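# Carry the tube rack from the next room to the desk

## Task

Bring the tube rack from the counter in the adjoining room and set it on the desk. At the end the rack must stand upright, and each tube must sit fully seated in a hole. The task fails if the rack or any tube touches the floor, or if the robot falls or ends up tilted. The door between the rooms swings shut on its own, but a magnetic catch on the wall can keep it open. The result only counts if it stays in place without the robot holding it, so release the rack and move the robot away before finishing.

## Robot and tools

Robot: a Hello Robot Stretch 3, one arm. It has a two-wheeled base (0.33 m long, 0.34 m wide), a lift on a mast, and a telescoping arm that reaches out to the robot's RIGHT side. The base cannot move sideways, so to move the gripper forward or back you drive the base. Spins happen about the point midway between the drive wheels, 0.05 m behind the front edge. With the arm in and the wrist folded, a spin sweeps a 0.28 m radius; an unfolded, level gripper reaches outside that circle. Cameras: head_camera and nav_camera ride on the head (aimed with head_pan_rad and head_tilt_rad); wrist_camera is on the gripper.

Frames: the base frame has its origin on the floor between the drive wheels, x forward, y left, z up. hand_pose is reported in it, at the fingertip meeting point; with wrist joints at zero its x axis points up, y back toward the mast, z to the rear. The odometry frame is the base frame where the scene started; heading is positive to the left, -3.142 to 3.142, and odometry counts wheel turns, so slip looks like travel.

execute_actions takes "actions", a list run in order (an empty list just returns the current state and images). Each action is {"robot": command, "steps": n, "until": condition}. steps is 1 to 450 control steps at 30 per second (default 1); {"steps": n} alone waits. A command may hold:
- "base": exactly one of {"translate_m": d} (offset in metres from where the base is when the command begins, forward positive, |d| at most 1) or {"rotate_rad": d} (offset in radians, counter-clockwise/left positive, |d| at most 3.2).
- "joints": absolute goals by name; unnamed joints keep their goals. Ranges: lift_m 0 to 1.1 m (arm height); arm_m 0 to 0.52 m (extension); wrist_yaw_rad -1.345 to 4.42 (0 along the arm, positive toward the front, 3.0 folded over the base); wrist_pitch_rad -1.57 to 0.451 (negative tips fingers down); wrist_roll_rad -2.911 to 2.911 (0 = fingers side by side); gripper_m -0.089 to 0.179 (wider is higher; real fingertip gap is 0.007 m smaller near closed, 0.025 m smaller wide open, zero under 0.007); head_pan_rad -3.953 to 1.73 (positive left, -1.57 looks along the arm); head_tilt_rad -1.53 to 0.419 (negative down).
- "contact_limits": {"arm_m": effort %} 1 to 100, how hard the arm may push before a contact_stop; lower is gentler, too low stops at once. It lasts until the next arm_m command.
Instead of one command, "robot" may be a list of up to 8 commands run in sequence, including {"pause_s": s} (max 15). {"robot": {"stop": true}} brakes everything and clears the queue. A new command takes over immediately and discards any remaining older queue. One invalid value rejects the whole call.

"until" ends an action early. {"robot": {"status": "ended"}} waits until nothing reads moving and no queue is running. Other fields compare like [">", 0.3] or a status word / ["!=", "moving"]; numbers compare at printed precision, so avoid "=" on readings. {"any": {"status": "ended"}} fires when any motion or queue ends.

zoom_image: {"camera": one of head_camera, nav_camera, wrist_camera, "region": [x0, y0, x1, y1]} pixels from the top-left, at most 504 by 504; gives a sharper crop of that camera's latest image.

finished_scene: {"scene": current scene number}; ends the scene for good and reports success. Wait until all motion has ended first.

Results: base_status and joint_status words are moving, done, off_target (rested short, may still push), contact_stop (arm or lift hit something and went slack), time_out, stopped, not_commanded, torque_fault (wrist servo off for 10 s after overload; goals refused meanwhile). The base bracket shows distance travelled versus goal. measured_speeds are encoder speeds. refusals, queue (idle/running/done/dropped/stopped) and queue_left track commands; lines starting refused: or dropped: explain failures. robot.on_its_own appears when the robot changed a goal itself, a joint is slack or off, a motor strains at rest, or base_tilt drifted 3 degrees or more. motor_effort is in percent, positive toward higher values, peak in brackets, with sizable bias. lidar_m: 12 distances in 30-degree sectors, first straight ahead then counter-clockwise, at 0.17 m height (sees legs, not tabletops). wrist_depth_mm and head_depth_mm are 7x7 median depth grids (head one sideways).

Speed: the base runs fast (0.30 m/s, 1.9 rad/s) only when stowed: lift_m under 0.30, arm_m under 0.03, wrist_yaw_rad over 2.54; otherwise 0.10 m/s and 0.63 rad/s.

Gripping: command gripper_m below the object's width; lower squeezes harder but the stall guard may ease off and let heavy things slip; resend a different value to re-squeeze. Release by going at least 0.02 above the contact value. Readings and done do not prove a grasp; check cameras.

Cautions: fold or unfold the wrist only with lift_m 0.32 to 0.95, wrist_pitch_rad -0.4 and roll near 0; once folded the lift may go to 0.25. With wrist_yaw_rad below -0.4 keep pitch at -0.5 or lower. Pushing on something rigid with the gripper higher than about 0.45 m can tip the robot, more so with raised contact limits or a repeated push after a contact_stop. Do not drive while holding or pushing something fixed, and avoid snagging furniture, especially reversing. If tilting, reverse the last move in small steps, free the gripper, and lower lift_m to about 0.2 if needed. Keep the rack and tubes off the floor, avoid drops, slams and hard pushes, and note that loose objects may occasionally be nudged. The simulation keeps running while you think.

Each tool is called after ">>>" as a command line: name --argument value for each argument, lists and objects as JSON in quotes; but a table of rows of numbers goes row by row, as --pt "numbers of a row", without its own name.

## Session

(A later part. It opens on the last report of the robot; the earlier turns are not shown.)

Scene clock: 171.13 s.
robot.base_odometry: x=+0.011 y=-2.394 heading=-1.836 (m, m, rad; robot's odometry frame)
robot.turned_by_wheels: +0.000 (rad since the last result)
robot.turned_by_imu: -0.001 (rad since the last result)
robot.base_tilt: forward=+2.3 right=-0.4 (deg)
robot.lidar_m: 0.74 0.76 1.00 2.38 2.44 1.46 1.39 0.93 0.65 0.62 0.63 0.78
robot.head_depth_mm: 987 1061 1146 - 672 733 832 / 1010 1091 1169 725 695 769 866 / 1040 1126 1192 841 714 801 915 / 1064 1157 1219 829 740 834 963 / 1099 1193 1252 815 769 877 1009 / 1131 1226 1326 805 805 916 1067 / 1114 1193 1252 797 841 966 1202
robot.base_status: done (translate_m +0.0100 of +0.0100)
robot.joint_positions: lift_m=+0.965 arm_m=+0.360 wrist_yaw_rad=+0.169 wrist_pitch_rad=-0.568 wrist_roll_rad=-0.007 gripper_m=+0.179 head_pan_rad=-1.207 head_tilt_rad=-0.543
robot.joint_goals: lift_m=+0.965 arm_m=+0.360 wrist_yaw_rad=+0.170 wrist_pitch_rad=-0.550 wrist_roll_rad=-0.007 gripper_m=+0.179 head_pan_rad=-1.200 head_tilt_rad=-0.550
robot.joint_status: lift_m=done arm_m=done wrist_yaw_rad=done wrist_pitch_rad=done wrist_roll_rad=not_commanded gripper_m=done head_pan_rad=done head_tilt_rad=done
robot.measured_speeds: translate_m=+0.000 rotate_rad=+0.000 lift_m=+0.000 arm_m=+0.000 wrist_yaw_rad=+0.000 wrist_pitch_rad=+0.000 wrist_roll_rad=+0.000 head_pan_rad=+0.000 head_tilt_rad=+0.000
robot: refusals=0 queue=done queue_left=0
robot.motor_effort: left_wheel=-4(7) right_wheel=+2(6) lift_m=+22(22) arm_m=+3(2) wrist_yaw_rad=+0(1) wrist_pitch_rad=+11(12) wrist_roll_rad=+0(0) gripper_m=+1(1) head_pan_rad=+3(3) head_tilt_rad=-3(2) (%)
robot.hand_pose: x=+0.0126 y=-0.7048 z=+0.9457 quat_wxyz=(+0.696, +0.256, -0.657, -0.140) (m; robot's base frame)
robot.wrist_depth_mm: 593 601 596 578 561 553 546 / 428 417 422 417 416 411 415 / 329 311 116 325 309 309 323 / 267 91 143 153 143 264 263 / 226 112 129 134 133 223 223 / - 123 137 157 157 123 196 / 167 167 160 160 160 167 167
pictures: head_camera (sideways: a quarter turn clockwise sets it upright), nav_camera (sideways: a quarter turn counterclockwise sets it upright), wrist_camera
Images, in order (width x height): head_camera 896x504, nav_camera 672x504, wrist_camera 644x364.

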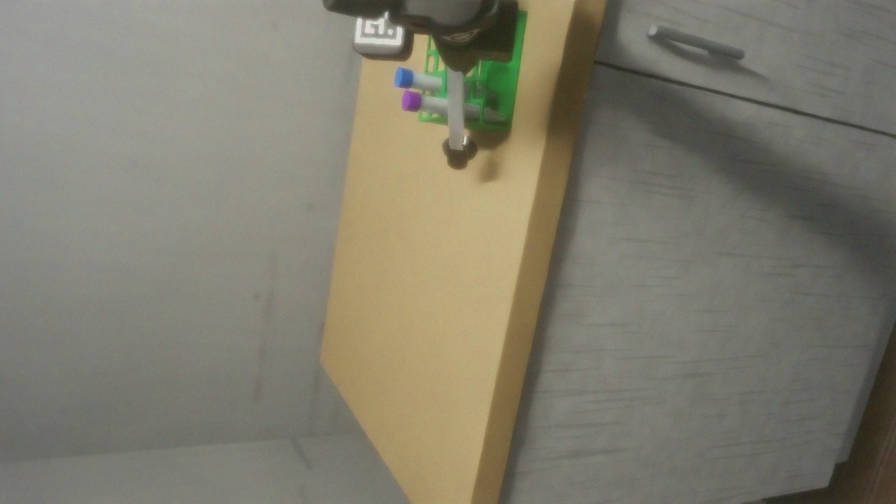

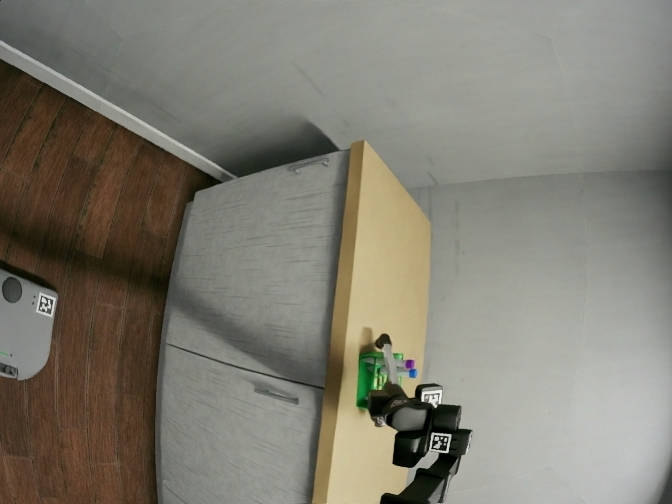

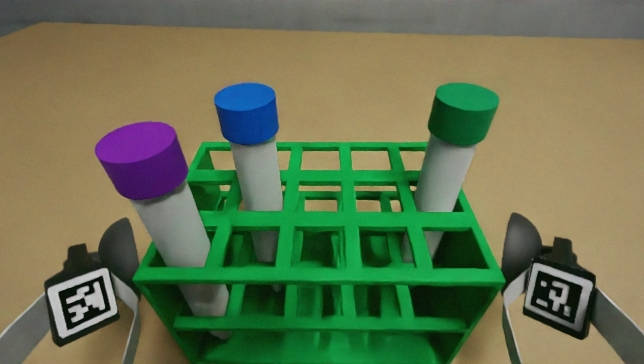

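>>> execute_actions --actions '[{"robot":[{"joints":{"gripper_m":0.14}},{"joints":{"gripper_m":0.10}},{"pause_s":0.5},{"joints":{"lift_m":1.0}}],"steps":300,"until":{"robot":{"status":"ended"}}}]'

Scene clock: 175.90 s.
robot.base_odometry: x=+0.011 y=-2.394 heading=-1.836 (m, m, rad; robot's odometry frame)
robot.turned_by_wheels: +0.000 (rad since the last result)
robot.turned_by_imu: -0.001 (rad since the last result)
robot.base_tilt: forward=+2.4 right=-0.4 (deg)
robot.lidar_m: 0.74 0.76 1.00 2.38 2.45 1.46 1.38 0.93 0.65 0.62 0.63 0.78
robot.head_depth_mm: 982 1061 1126 741 675 737 832 / 1015 1092 1166 729 696 768 872 / 1036 1112 1196 837 713 803 911 / 1072 1161 1216 826 742 836 955 / 1100 1196 1257 817 772 876 1007 / 1129 1224 1310 809 806 920 1065 / 1118 1195 1254 797 841 967 1192
robot.base_status: done (translate_m +0.0100 of +0.0100)
robot.joint_positions: lift_m=+1.000 arm_m=+0.360 wrist_yaw_rad=+0.169 wrist_pitch_rad=-0.572 wrist_roll_rad=-0.007 gripper_m=+0.101 head_pan_rad=-1.207 head_tilt_rad=-0.543
robot.joint_goals: lift_m=+1.000 arm_m=+0.360 wrist_yaw_rad=+0.170 wrist_pitch_rad=-0.550 wrist_roll_rad=-0.007 gripper_m=+0.100 head_pan_rad=-1.200 head_tilt_rad=-0.550
robot.joint_status: lift_m=done arm_m=done wrist_yaw_rad=done wrist_pitch_rad=done wrist_roll_rad=not_commanded gripper_m=done head_pan_rad=done head_tilt_rad=done
robot.measured_speeds: translate_m=+0.000 rotate_rad=+0.000 lift_m=+0.000 arm_m=+0.000 wrist_yaw_rad=+0.000 wrist_pitch_rad=+0.000 wrist_roll_rad=+0.000 head_pan_rad=+0.000 head_tilt_rad=+0.000
robot: refusals=0 queue=done queue_left=0
robot.motor_effort: left_wheel=-4(4) right_wheel=+2(2) lift_m=+31(32) arm_m=+3(3) wrist_yaw_rad=+0(0) wrist_pitch_rad=+14(14) wrist_roll_rad=+0(0) gripper_m=-15(89) head_pan_rad=+3(2) head_tilt_rad=-2(2) (%)
robot.hand_pose: x=+0.0126 y=-0.7042 z=+0.9796 quat_wxyz=(+0.695, +0.257, -0.656, -0.141) (m; robot's base frame)
robot.wrist_depth_mm: 662 617 611 608 582 571 561 / 508 495 498 493 497 492 499 / 387 371 145 387 355 387 386 / 317 317 150 180 179 316 315 / 271 268 135 187 165 266 265 / 234 - 142 159 159 - 231 / 206 200 156 168 168 201 203
pictures: head_camera (sideways: a quarter turn clockwise sets it upright), nav_camera (sideways: a quarter turn counterclockwise sets it upright), wrist_camera
Images, in order (width x height): head_camera 896x504, nav_camera 672x504, wrist_camera 644x364.

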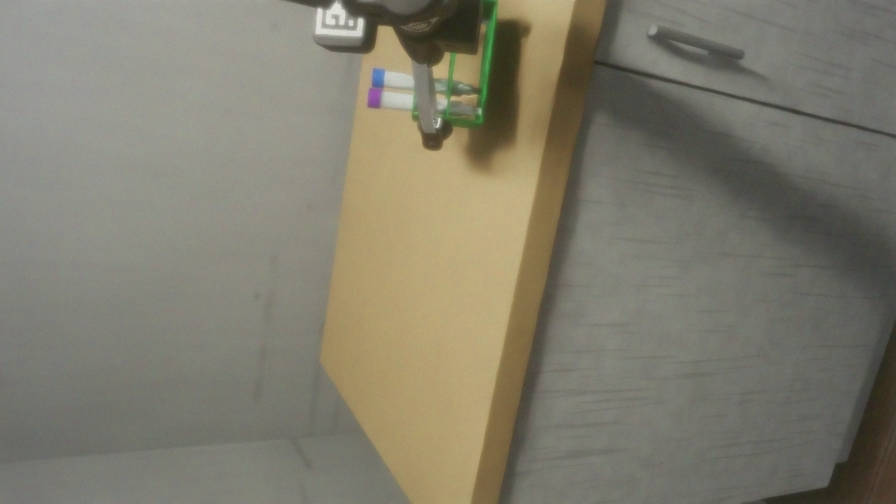

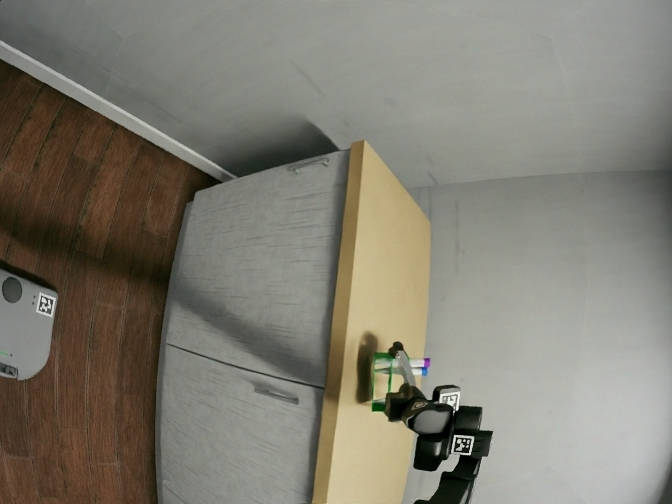

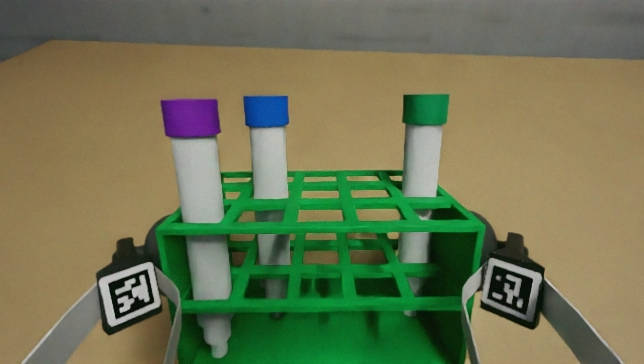

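>>> execute_actions --actions '[{"robot":[{"joints":{"wrist_pitch_rad":-0.1,"lift_m":1.01,"head_pan_rad":-1.5,"head_tilt_rad":-0.45}}],"steps":300,"until":{"robot":{"status":"ended"}}}]'

Scene clock: 180.67 s.
robot.base_odometry: x=+0.011 y=-2.394 heading=-1.836 (m, m, rad; robot's odometry frame)
robot.turned_by_wheels: +0.000 (rad since the last result)
robot.turned_by_imu: -0.001 (rad since the last result)
robot.base_tilt: forward=+2.6 right=-0.5 (deg)
robot.lidar_m: 0.74 0.76 0.99 2.38 2.44 1.46 1.38 0.93 0.65 0.62 0.63 0.78
robot.head_depth_mm: 1039 1116 1175 980 709 749 838 / 1038 1109 1159 936 708 746 832 / 1031 1116 1166 893 707 734 830 / 1026 1107 1148 885 701 744 831 / 1035 1109 1185 987 702 747 826 / 1029 1106 1194 970 699 744 826 / 1031 1105 1190 962 692 743 827
robot.base_status: done (translate_m +0.0100 of +0.0100)
robot.joint_positions: lift_m=+1.010 arm_m=+0.360 wrist_yaw_rad=+0.169 wrist_pitch_rad=-0.135 wrist_roll_rad=-0.007 gripper_m=+0.101 head_pan_rad=-1.493 head_tilt_rad=-0.459
robot.joint_goals: lift_m=+1.010 arm_m=+0.360 wrist_yaw_rad=+0.170 wrist_pitch_rad=-0.100 wrist_roll_rad=-0.007 gripper_m=+0.100 head_pan_rad=-1.500 head_tilt_rad=-0.450
robot.joint_status: lift_m=done arm_m=done wrist_yaw_rad=done wrist_pitch_rad=done wrist_roll_rad=not_commanded gripper_m=done head_pan_rad=done head_tilt_rad=done
robot.measured_speeds: translate_m=+0.000 rotate_rad=+0.000 lift_m=+0.000 arm_m=+0.000 wrist_yaw_rad=+0.000 wrist_pitch_rad=+0.000 wrist_roll_rad=+0.000 head_pan_rad=+0.000 head_tilt_rad=+0.000
robot: refusals=0 queue=done queue_left=0
robot.motor_effort: left_wheel=-4(4) right_wheel=+2(2) lift_m=+31(32) arm_m=+3(3) wrist_yaw_rad=+2(0) wrist_pitch_rad=+22(19) wrist_roll_rad=+0(0) gripper_m=-15(16) head_pan_rad=-4(21) head_tilt_rad=+3(13) (%)
robot.hand_pose: x=+0.0208 y=-0.7518 z=+1.0901 quat_wxyz=(+0.710, +0.107, -0.696, +0.012) (m; robot's base frame)
robot.wrist_depth_mm: 641 624 611 597 568 561 542 / 685 655 635 619 592 569 567 / 726 699 143 655 619 601 589 / 755 719 151 204 180 622 616 / 716 624 135 188 166 606 626 / 454 - 142 159 159 - 448 / 366 345 156 168 166 341 354
pictures: head_camera (sideways: a quarter turn clockwise sets it upright), nav_camera (sideways: a quarter turn counterclockwise sets it upright), wrist_camera
Images, in order (width x height): head_camera 896x504, nav_camera 672x504, wrist_camera 644x364.

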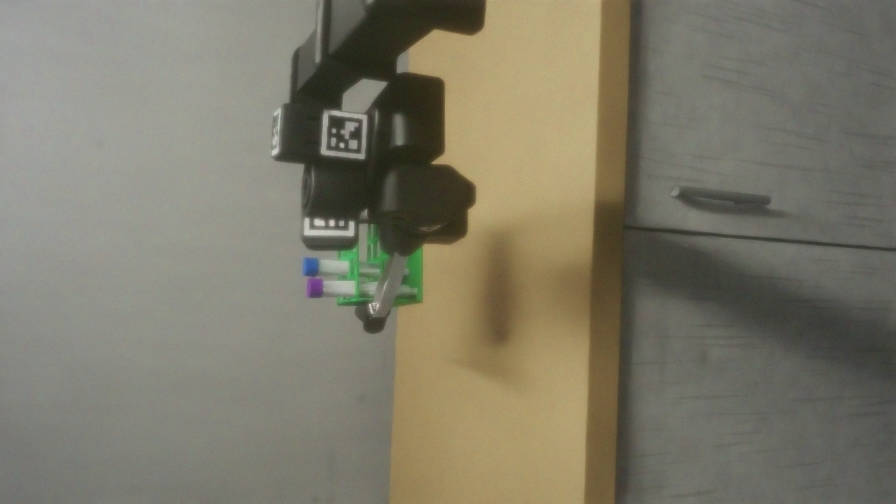

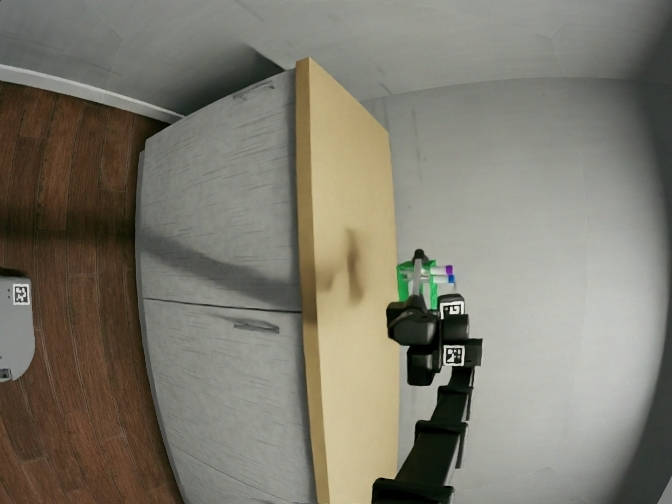

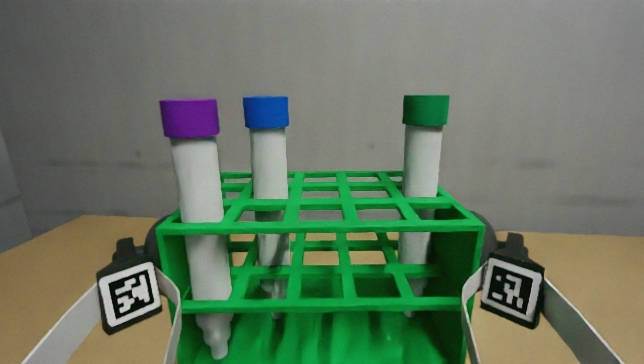

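>>> execute_actions --actions '[{"robot":[{"joints":{"arm_m":0.0}},{"joints":{"wrist_yaw_rad":1.2,"head_pan_rad":0,"head_tilt_rad":-0.5}},{"base":{"rotate_rad":1.98}},{"base":{"translate_m":1.0}}],"steps":450,"until":{"robot":{"status":"ended"}}},{"steps":450,"until":{"robot":{"status":"ended"}}}]'

Scene clock: 209.43 s.
robot.base_odometry: x=+1.000 y=-2.251 heading=+0.144 (m, m, rad; robot's odometry frame)
robot.turned_by_wheels: +1.980 (rad since the last result)
robot.turned_by_imu: +1.983 (rad since the last result)
robot.base_tilt: forward=+2.5 right=-0.4 (deg)
robot.lidar_m: 1.46 1.14 1.05 1.05 1.28 1.55 1.56 1.19 1.08 1.08 1.31 1.60
robot.head_depth_mm: 1284 1375 1483 1601 1753 1720 1372 / 1199 1314 1476 1637 1818 1687 1367 / 1227 1328 1433 1556 1713 1673 1362 / 1267 1362 1467 1619 1753 1665 1365 / 1290 1386 1508 1657 1823 1656 1349 / 1327 1414 1562 1700 1883 1646 1340 / 1345 1468 1610 1781 1946 1633 1330
robot.base_status: done (translate_m +1.0000 of +1.0000)
robot.joint_positions: lift_m=+1.010 arm_m=+0.000 wrist_yaw_rad=+1.199 wrist_pitch_rad=-0.134 wrist_roll_rad=-0.007 gripper_m=+0.101 head_pan_rad=-0.007 head_tilt_rad=-0.494
robot.joint_goals: lift_m=+1.010 arm_m=+0.000 wrist_yaw_rad=+1.200 wrist_pitch_rad=-0.100 wrist_roll_rad=-0.007 gripper_m=+0.100 head_pan_rad=+0.000 head_tilt_rad=-0.500
robot.joint_status: lift_m=done arm_m=done wrist_yaw_rad=done wrist_pitch_rad=done wrist_roll_rad=not_commanded gripper_m=done head_pan_rad=done head_tilt_rad=done
robot.measured_speeds: translate_m=+0.000 rotate_rad=+0.000 lift_m=+0.000 arm_m=+0.000 wrist_yaw_rad=+0.000 wrist_pitch_rad=+0.000 wrist_roll_rad=+0.000 head_pan_rad=+0.000 head_tilt_rad=+0.000
robot: refusals=0 queue=done queue_left=0
robot.motor_effort: left_wheel=-5(10) right_wheel=+3(6) lift_m=+31(31) arm_m=-2(1) wrist_yaw_rad=+1(3) wrist_pitch_rad=+21(21) wrist_roll_rad=+0(0) gripper_m=-15(16) head_pan_rad=+3(34) head_tilt_rad=-3(6) (%)
robot.hand_pose: x=+0.2122 y=-0.2364 z=+1.0904 quat_wxyz=(+0.612, +0.436, -0.553, +0.360) (m; robot's base frame)
robot.wrist_depth_mm: - - - - - - - / - - - - - - - / - - 145 - - - - / - - 165 - - - - / - - 143 - 167 - - / - - 141 167 156 - - / - - 160 179 167 - -
pictures: head_camera (sideways: a quarter turn clockwise sets it upright), nav_camera (sideways: a quarter turn counterclockwise sets it upright), wrist_camera
Images, in order (width x height): head_camera 896x504, nav_camera 672x504, wrist_camera 644x364.

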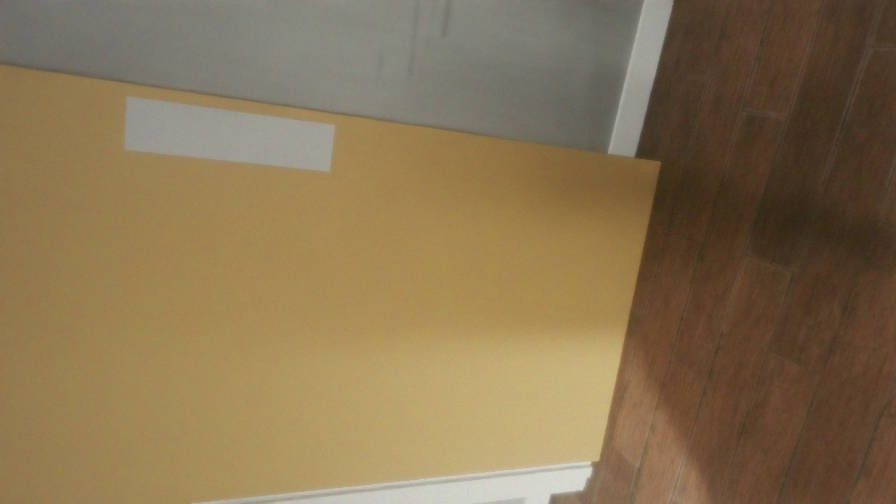

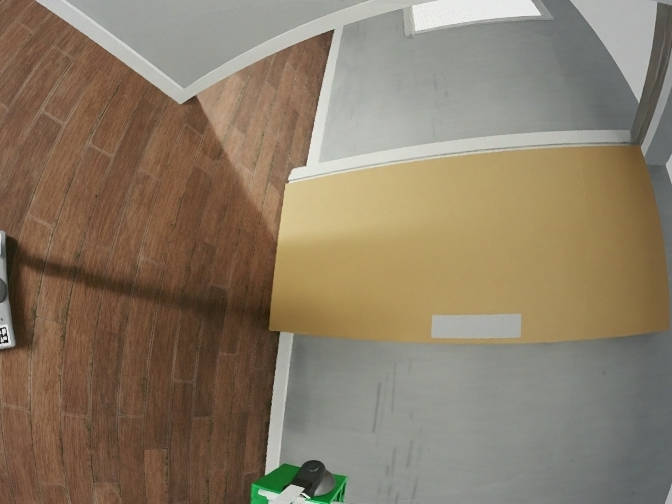

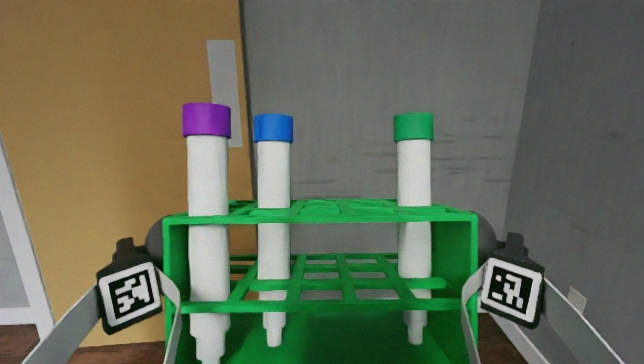

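>>> execute_actions --actions '[{"robot":[{"joints":{"wrist_pitch_rad":0.1}},{"base":{"translate_m":0.85}},{"base":{"rotate_rad":1.165}}],"steps":450,"until":{"robot":{"status":"ended"}}}]'

Scene clock: 228.03 s.
robot.base_odometry: x=+1.842 y=-2.128 heading=+1.309 (m, m, rad; robot's odometry frame)
robot.turned_by_wheels: +1.165 (rad since the last result)
robot.turned_by_imu: +1.167 (rad since the last result)
robot.base_tilt: forward=+2.5 right=-0.4 (deg)
robot.lidar_m: 2.53 0.80 1.02 2.34 2.07 1.44 1.36 1.22 0.85 0.65 0.66 0.82
robot.head_depth_mm: 1825 1822 1809 1808 1793 1650 1347 / 2421 2396 2398 2409 2115 1697 1369 / 2930 3180 3379 2977 2189 1672 1369 / 2994 3131 3433 3080 2130 1685 1357 / 2884 3143 3402 3031 2138 1666 1348 / 2822 3083 3306 3009 2134 1643 1340 / 2836 3099 3406 2964 2098 1631 1292
robot.base_status: done (rotate_rad +1.1648 of +1.1650)
robot.joint_positions: lift_m=+1.010 arm_m=+0.000 wrist_yaw_rad=+1.199 wrist_pitch_rad=+0.064 wrist_roll_rad=-0.007 gripper_m=+0.101 head_pan_rad=-0.007 head_tilt_rad=-0.494
robot.joint_goals: lift_m=+1.010 arm_m=+0.000 wrist_yaw_rad=+1.200 wrist_pitch_rad=+0.100 wrist_roll_rad=-0.007 gripper_m=+0.100 head_pan_rad=+0.000 head_tilt_rad=-0.500
robot.joint_status: lift_m=done arm_m=done wrist_yaw_rad=done wrist_pitch_rad=done wrist_roll_rad=not_commanded gripper_m=done head_pan_rad=done head_tilt_rad=done
robot.measured_speeds: translate_m=+0.000 rotate_rad=+0.000 lift_m=+0.000 arm_m=+0.000 wrist_yaw_rad=+0.000 wrist_pitch_rad=+0.000 wrist_roll_rad=+0.000 head_pan_rad=+0.000 head_tilt_rad=+0.000
robot: refusals=0 queue=done queue_left=0
robot.motor_effort: left_wheel=-4(10) right_wheel=+2(5) lift_m=+31(30) arm_m=-2(2) wrist_yaw_rad=+1(1) wrist_pitch_rad=+22(27) wrist_roll_rad=+0(0) gripper_m=-15(16) head_pan_rad=+3(3) head_tilt_rad=-2(2) (%)
robot.hand_pose: x=+0.2183 y=-0.2387 z=+1.1410 quat_wxyz=(+0.573, +0.379, -0.594, +0.419) (m; robot's base frame)
robot.wrist_depth_mm: - - - - 626 471 381 / - - - - 638 475 380 / - - 146 - 590 481 382 / - - 165 996 567 483 385 / - - 143 834 166 458 386 / - - 141 167 157 - 390 / - - 160 180 168 504 383
pictures: head_camera (sideways: a quarter turn clockwise sets it upright), nav_camera (sideways: a quarter turn counterclockwise sets it upright), wrist_camera
Images, in order (width x height): head_camera 896x504, nav_camera 672x504, wrist_camera 644x364.

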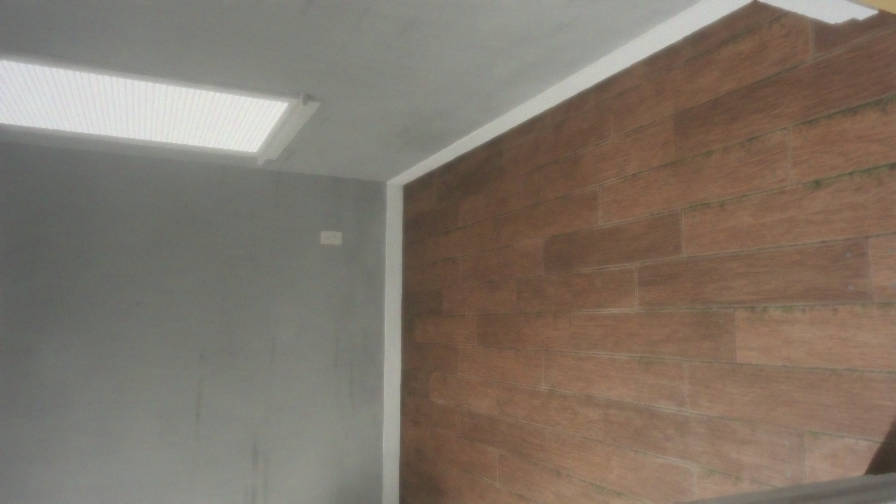

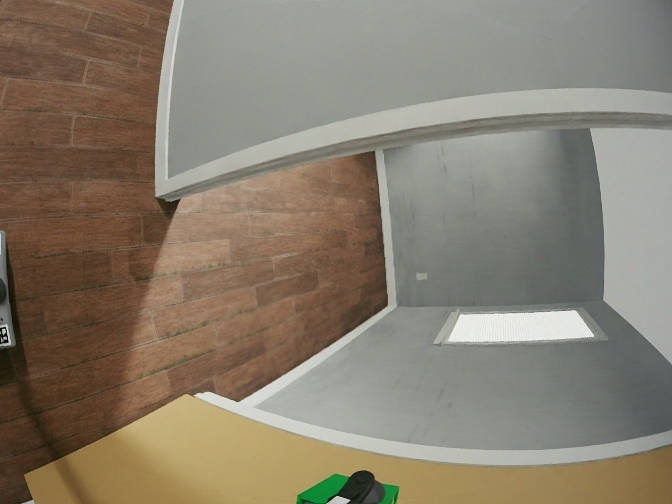

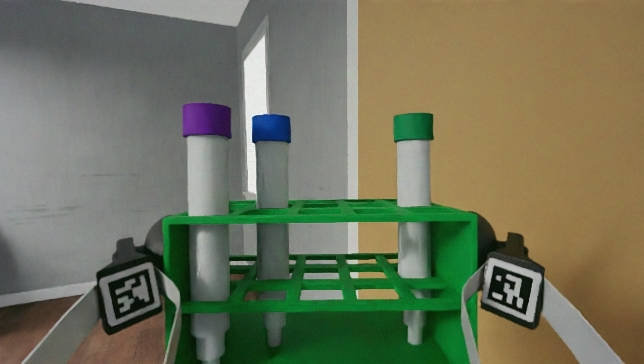

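>>> execute_actions --actions '[{"robot":[{"joints":{"wrist_yaw_rad":1.35}},{"base":{"translate_m":0.5}}],"steps":450,"until":{"robot":{"status":"ended"}}}]'

Scene clock: 239.30 s.
robot.base_odometry: x=+1.971 y=-1.645 heading=+1.309 (m, m, rad; robot's odometry frame)
robot.turned_by_wheels: +0.000 (rad since the last result)
robot.turned_by_imu: -0.001 (rad since the last result)
robot.base_tilt: forward=+2.4 right=-0.6 (deg)
robot.lidar_m: 2.45 0.45 0.40 0.85 2.42 1.96 1.86 1.17 0.64 0.59 0.59 1.03
robot.head_depth_mm: 1734 1740 1737 1758 1742 1659 1375 / 2355 2306 2278 2346 2132 1697 1376 / 2536 2715 2949 2965 2190 1684 1357 / 2514 2735 2923 3053 2166 1669 1359 / 2458 2688 2962 3021 2141 1670 1342 / 2423 2624 2871 2968 2131 1649 1340 / 2410 2578 2822 3000 2104 1629 1330
robot.base_status: done (translate_m +0.5000 of +0.5000)
robot.joint_positions: lift_m=+1.010 arm_m=+0.000 wrist_yaw_rad=+1.348 wrist_pitch_rad=+0.064 wrist_roll_rad=-0.007 gripper_m=+0.101 head_pan_rad=-0.007 head_tilt_rad=-0.494
robot.joint_goals: lift_m=+1.010 arm_m=+0.000 wrist_yaw_rad=+1.350 wrist_pitch_rad=+0.100 wrist_roll_rad=-0.007 gripper_m=+0.100 head_pan_rad=+0.000 head_tilt_rad=-0.500
robot.joint_status: lift_m=done arm_m=done wrist_yaw_rad=done wrist_pitch_rad=done wrist_roll_rad=not_commanded gripper_m=done head_pan_rad=done head_tilt_rad=done
robot.measured_speeds: translate_m=+0.000 rotate_rad=+0.000 lift_m=+0.000 arm_m=+0.000 wrist_yaw_rad=+0.000 wrist_pitch_rad=+0.000 wrist_roll_rad=+0.000 head_pan_rad=+0.000 head_tilt_rad=+0.000
robot: refusals=0 queue=done queue_left=0
robot.motor_effort: left_wheel=-5(6) right_wheel=+3(6) lift_m=+31(31) arm_m=-2(2) wrist_yaw_rad=+2(4) wrist_pitch_rad=+22(22) wrist_roll_rad=+0(0) gripper_m=-16(15) head_pan_rad=+2(3) head_tilt_rad=-2(2) (%)
robot.hand_pose: x=+0.2296 y=-0.2020 z=+1.1410 quat_wxyz=(+0.540, +0.422, -0.564, +0.460) (m; robot's base frame)
robot.wrist_depth_mm: - - - - - 746 402 / - - - - - 742 414 / - - 145 - 972 745 417 / - - 165 - 957 776 409 / - - 144 - 165 692 412 / - - 140 168 156 - 412 / - - 160 179 167 782 393
pictures: head_camera (sideways: a quarter turn clockwise sets it upright), nav_camera (sideways: a quarter turn counterclockwise sets it upright), wrist_camera
Images, in order (width x height): head_camera 896x504, nav_camera 672x504, wrist_camera 644x364.

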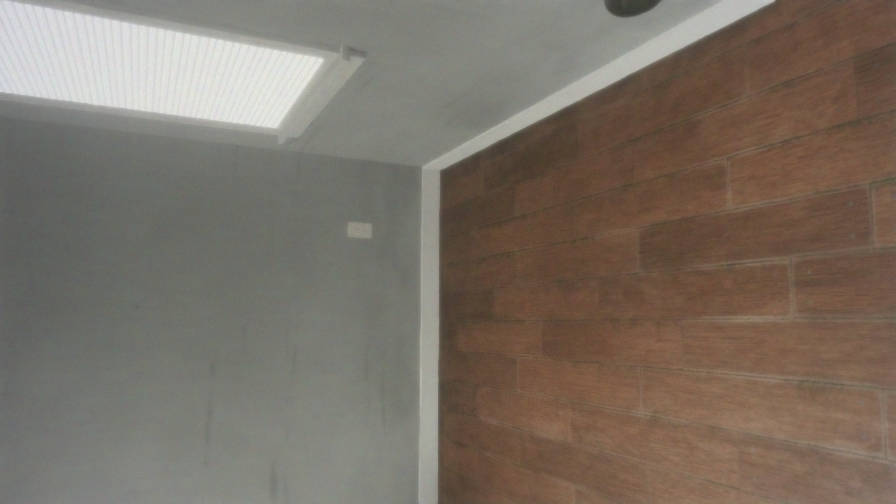

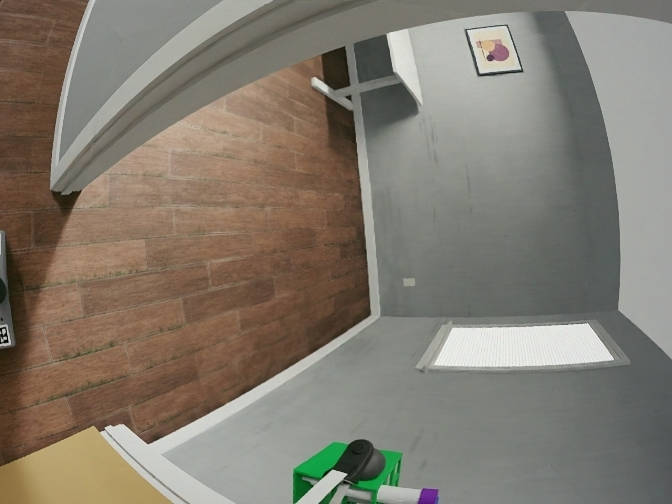

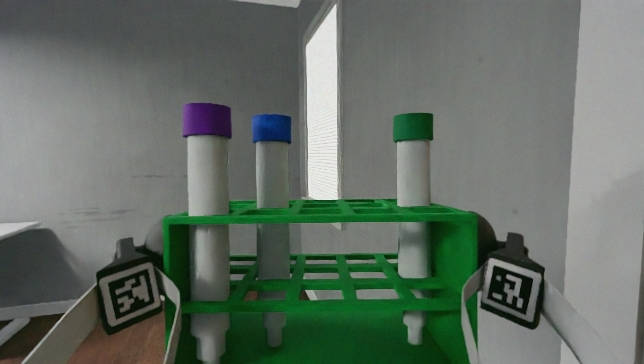

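>>> execute_actions --actions '[{"robot":[{"base":{"translate_m":1.0}},{"base":{"translate_m":0.15}},{"base":{"rotate_rad":1.57},"joints":{"head_pan_rad":-0.6,"head_tilt_rad":-0.6}}],"steps":450,"until":{"robot":{"status":"ended"}}},{"steps":200,"until":{"robot":{"status":"ended"}}}]'

Scene clock: 260.27 s.
robot.base_odometry: x=+2.268 y=-0.535 heading=+2.879 (m, m, rad; robot's odometry frame)
robot.turned_by_wheels: +1.570 (rad since the last result)
robot.turned_by_imu: +1.573 (rad since the last result)
robot.base_tilt: forward=+2.3 right=-0.6 (deg)
robot.lidar_m: 3.06 1.15 0.84 2.99 0.93 0.75 0.71 0.72 0.94 1.76 1.80 1.87
robot.head_depth_mm: 1741 1870 1997 304 1880 - 1254 / 1895 2060 2054 309 1763 1553 1277 / 2096 2318 2031 315 321 1588 1285 / 2368 2520 1983 - 314 1483 1276 / 2715 2813 2091 - 1756 1517 1263 / 2944 3031 3139 2589 1852 1501 1255 / 2746 2904 3188 2412 1862 1500 1248
robot.base_status: done (rotate_rad +1.5698 of +1.5700)
robot.joint_positions: lift_m=+1.010 arm_m=+0.000 wrist_yaw_rad=+1.349 wrist_pitch_rad=+0.065 wrist_roll_rad=-0.007 gripper_m=+0.101 head_pan_rad=-0.593 head_tilt_rad=-0.593
robot.joint_goals: lift_m=+1.010 arm_m=+0.000 wrist_yaw_rad=+1.350 wrist_pitch_rad=+0.100 wrist_roll_rad=-0.007 gripper_m=+0.100 head_pan_rad=-0.600 head_tilt_rad=-0.600
robot.joint_status: lift_m=done arm_m=done wrist_yaw_rad=done wrist_pitch_rad=done wrist_roll_rad=not_commanded gripper_m=done head_pan_rad=done head_tilt_rad=done
robot.measured_speeds: translate_m=+0.000 rotate_rad=+0.000 lift_m=+0.000 arm_m=+0.000 wrist_yaw_rad=+0.000 wrist_pitch_rad=+0.000 wrist_roll_rad=+0.000 head_pan_rad=+0.000 head_tilt_rad=+0.000
robot: refusals=0 queue=done queue_left=0
robot.motor_effort: left_wheel=-4(9) right_wheel=+3(6) lift_m=+31(31) arm_m=-2(2) wrist_yaw_rad=+1(1) wrist_pitch_rad=+22(22) wrist_roll_rad=+0(0) gripper_m=-15(16) head_pan_rad=-3(30) head_tilt_rad=-3(11) (%)
robot.hand_pose: x=+0.2296 y=-0.2019 z=+1.1410 quat_wxyz=(+0.540, +0.422, -0.564, +0.461) (m; robot's base frame)
robot.wrist_depth_mm: - - - - - - - / - - - - - - - / - - 145 - - - - / - - 165 - - - - / - - 144 - 166 - - / - - 141 168 156 - - / - - 160 179 168 - -
pictures: head_camera (sideways: a quarter turn clockwise sets it upright), nav_camera (sideways: a quarter turn counterclockwise sets it upright), wrist_camera
Images, in order (width x height): head_camera 896x504, nav_camera 672x504, wrist_camera 644x364.

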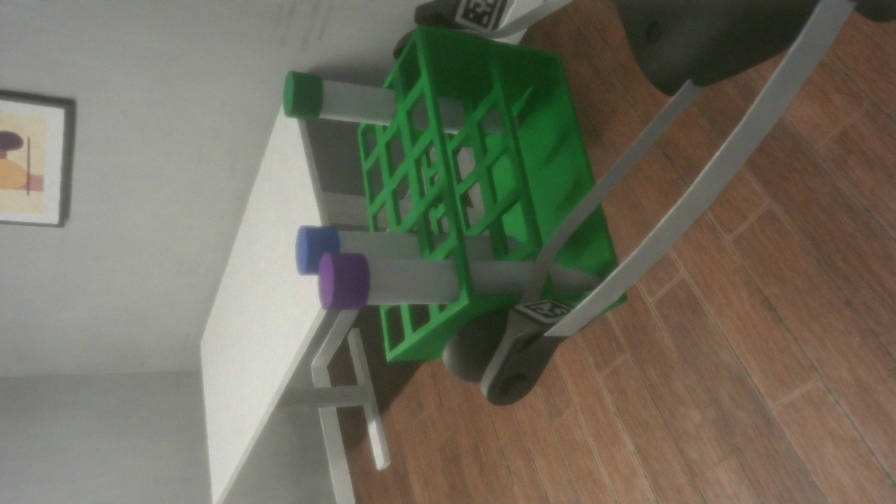

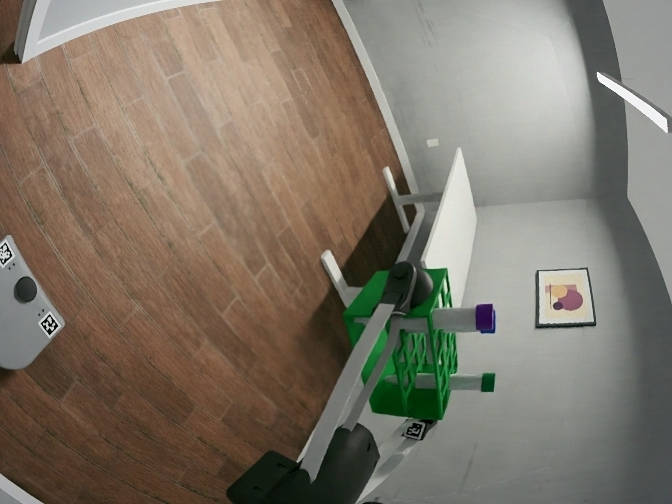

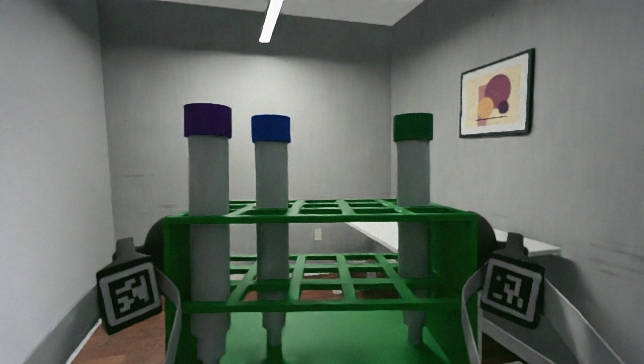

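>>> execute_actions --actions '[{"robot":[{"base":{"rotate_rad":-0.4}},{"base":{"translate_m":0.8}},{"base":{"rotate_rad":0.4}},{"base":{"translate_m":0.6},"joints":{"head_pan_rad":-1.3,"head_tilt_rad":-0.7}}],"steps":450,"until":{"robot":{"status":"ended"}}},{"steps":200,"until":{"robot":{"status":"ended"}}}]'

Scene clock: 287.70 s.
robot.base_odometry: x=+1.058 y=+0.113 heading=+2.879 (m, m, rad; robot's odometry frame)
robot.turned_by_wheels: +0.000 (rad since the last result)
robot.turned_by_imu: -0.001 (rad since the last result)
robot.base_tilt: forward=+2.6 right=-0.6 (deg)
robot.lidar_m: 1.75 1.74 1.21 1.15 1.17 2.12 2.01 2.06 1.45 0.90 1.41 1.58
robot.head_depth_mm: 1117 1232 1368 1509 - - - / 1137 1256 1361 1109 1654 - 1182 / 1156 1281 1341 979 813 - 1189 / 1179 1316 1387 - - - 1196 / 1198 1339 1373 - - - 1201 / 1224 1375 1286 - - 1330 1195 / 1249 1398 1314 936 - 1354 1190
robot.base_status: done (translate_m +0.6000 of +0.6000)
robot.joint_positions: lift_m=+1.010 arm_m=+0.000 wrist_yaw_rad=+1.349 wrist_pitch_rad=+0.065 wrist_roll_rad=-0.007 gripper_m=+0.101 head_pan_rad=-1.293 head_tilt_rad=-0.691
robot.joint_goals: lift_m=+1.010 arm_m=+0.000 wrist_yaw_rad=+1.350 wrist_pitch_rad=+0.100 wrist_roll_rad=-0.007 gripper_m=+0.100 head_pan_rad=-1.300 head_tilt_rad=-0.700
robot.joint_status: lift_m=done arm_m=done wrist_yaw_rad=done wrist_pitch_rad=done wrist_roll_rad=not_commanded gripper_m=done head_pan_rad=done head_tilt_rad=done
robot.measured_speeds: translate_m=+0.000 rotate_rad=+0.000 lift_m=+0.000 arm_m=+0.000 wrist_yaw_rad=+0.000 wrist_pitch_rad=+0.000 wrist_roll_rad=+0.000 head_pan_rad=+0.000 head_tilt_rad=+0.000
robot: refusals=0 queue=done queue_left=0
robot.motor_effort: left_wheel=-4(10) right_wheel=+3(6) lift_m=+31(31) arm_m=-2(2) wrist_yaw_rad=+0(0) wrist_pitch_rad=+22(22) wrist_roll_rad=+0(0) gripper_m=-15(16) head_pan_rad=-3(34) head_tilt_rad=-3(11) (%)
robot.hand_pose: x=+0.2296 y=-0.2019 z=+1.1410 quat_wxyz=(+0.540, +0.422, -0.564, +0.461) (m; robot's base frame)
robot.wrist_depth_mm: - - - - - - - / - - - - - - - / - - 146 - - - - / - - 165 - - - - / - - 144 - 166 - - / - - 141 167 156 - - / - - 159 178 168 791 853
pictures: head_camera (sideways: a quarter turn clockwise sets it upright), nav_camera (sideways: a quarter turn counterclockwise sets it upright), wrist_camera
Images, in order (width x height): head_camera 896x504, nav_camera 672x504, wrist_camera 644x364.

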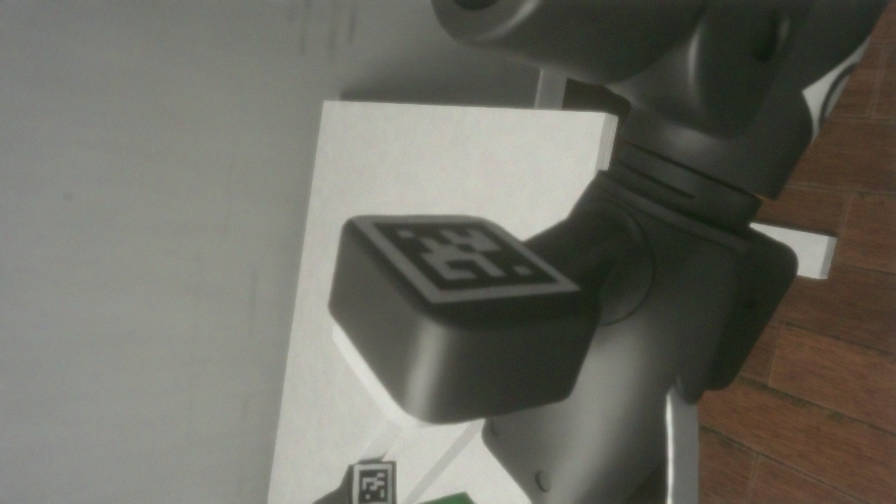

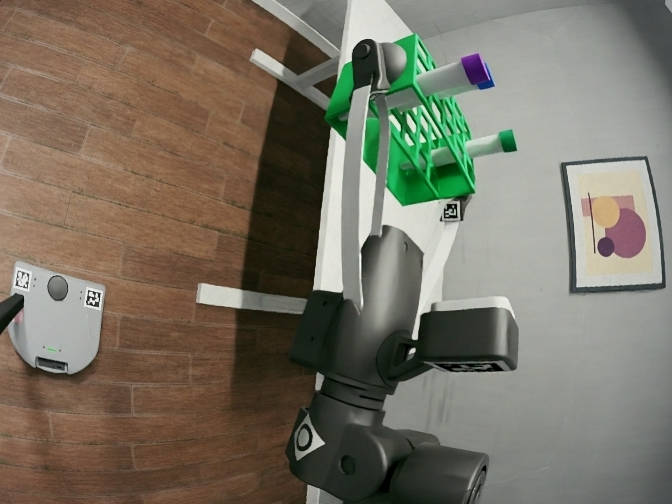

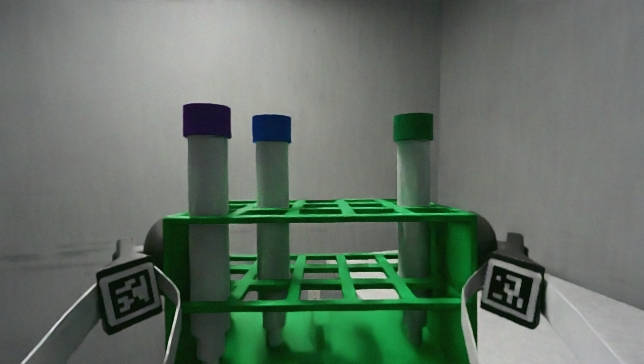

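>>> execute_actions --actions '[{"robot":[{"base":{"translate_m":0.5}},{"joints":{"wrist_yaw_rad":0.0,"head_pan_rad":-1.57,"head_tilt_rad":-0.8}},{"joints":{"arm_m":0.48}},{"joints":{"lift_m":0.80}}],"steps":450,"until":{"robot":{"status":"ended"}}},{"steps":200,"until":{"robot":{"status":"ended"}}}]'

Scene clock: 307.10 s.
robot.base_odometry: x=+0.575 y=+0.243 heading=+2.879 (m, m, rad; robot's odometry frame)
robot.turned_by_wheels: +0.000 (rad since the last result)
robot.turned_by_imu: -0.003 (rad since the last result)
robot.base_tilt: forward=+2.5 right=-0.4 (deg)
robot.lidar_m: 1.26 1.29 1.24 1.18 1.20 1.59 2.50 2.04 0.97 1.35 1.18 1.19
robot.head_depth_mm: 1170 1331 1125 870 1625 - - / 1165 1329 1158 - - 1323 1174 / 1162 1289 - 851 1557 1350 1167 / 1152 1237 974 850 1552 1336 1160 / 1148 1268 1065 833 1495 1328 1154 / 1136 1264 1055 829 1481 1312 1153 / 1135 1250 1047 821 1468 1317 1148
robot.base_status: done (translate_m +0.5000 of +0.5000)
robot.joint_positions: lift_m=+0.800 arm_m=+0.480 wrist_yaw_rad=+0.000 wrist_pitch_rad=+0.066 wrist_roll_rad=-0.007 gripper_m=+0.101 head_pan_rad=-1.563 head_tilt_rad=-0.790
robot.joint_goals: lift_m=+0.800 arm_m=+0.480 wrist_yaw_rad=+0.000 wrist_pitch_rad=+0.100 wrist_roll_rad=-0.007 gripper_m=+0.100 head_pan_rad=-1.570 head_tilt_rad=-0.800
robot.joint_status: lift_m=done arm_m=done wrist_yaw_rad=done wrist_pitch_rad=done wrist_roll_rad=not_commanded gripper_m=done head_pan_rad=done head_tilt_rad=done
robot.measured_speeds: translate_m=+0.000 rotate_rad=+0.000 lift_m=+0.000 arm_m=+0.000 wrist_yaw_rad=+0.000 wrist_pitch_rad=+0.000 wrist_roll_rad=+0.000 head_pan_rad=+0.000 head_tilt_rad=+0.000
robot: refusals=0 queue=done queue_left=0
robot.motor_effort: left_wheel=-4(6) right_wheel=+3(6) lift_m=+23(30) arm_m=+3(5) wrist_yaw_rad=-1(2) wrist_pitch_rad=+21(22) wrist_roll_rad=+0(0) gripper_m=-15(15) head_pan_rad=-3(19) head_tilt_rad=-4(12) (%)
robot.hand_pose: x=-0.0214 y=-0.8819 z=+0.9317 quat_wxyz=(+0.710, -0.023, -0.704, +0.023) (m; robot's base frame)
robot.wrist_depth_mm: 608 603 612 617 616 627 648 / 606 612 615 617 627 652 654 / 611 614 143 642 636 658 669 / 618 627 166 641 649 661 679 / 623 642 146 656 166 680 697 / 639 - 145 166 156 - 701 / 472 452 159 178 168 436 467
pictures: head_camera (sideways: a quarter turn clockwise sets it upright), nav_camera (sideways: a quarter turn counterclockwise sets it upright), wrist_camera
Images, in order (width x height): head_camera 896x504, nav_camera 672x504, wrist_camera 644x364.

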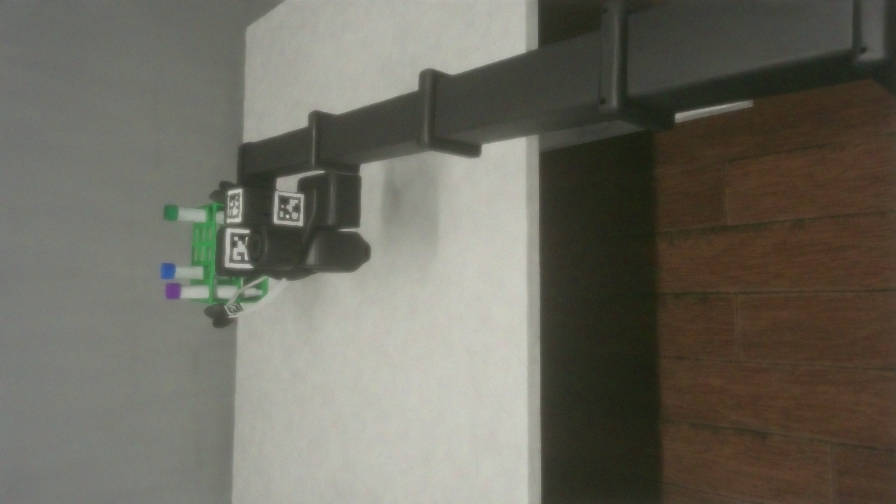

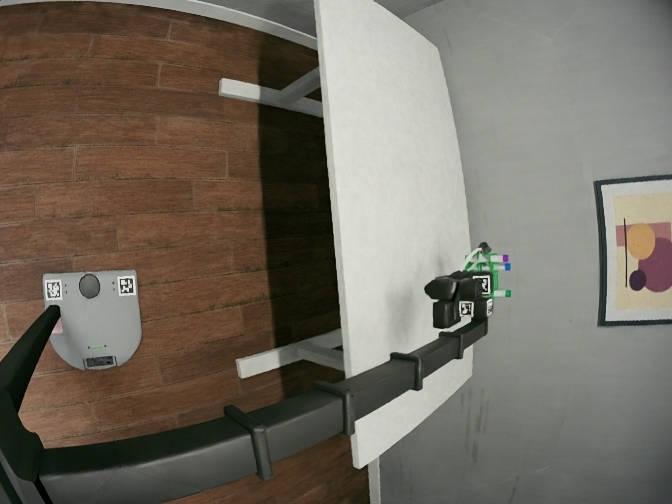

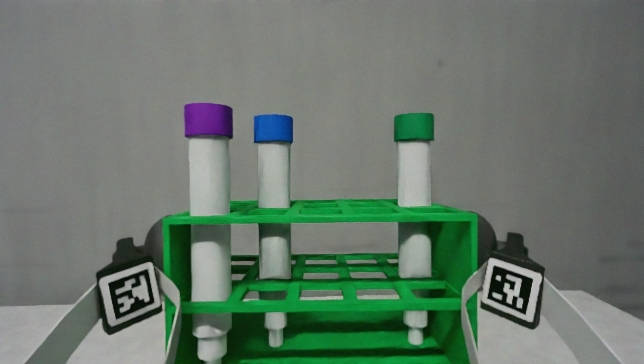

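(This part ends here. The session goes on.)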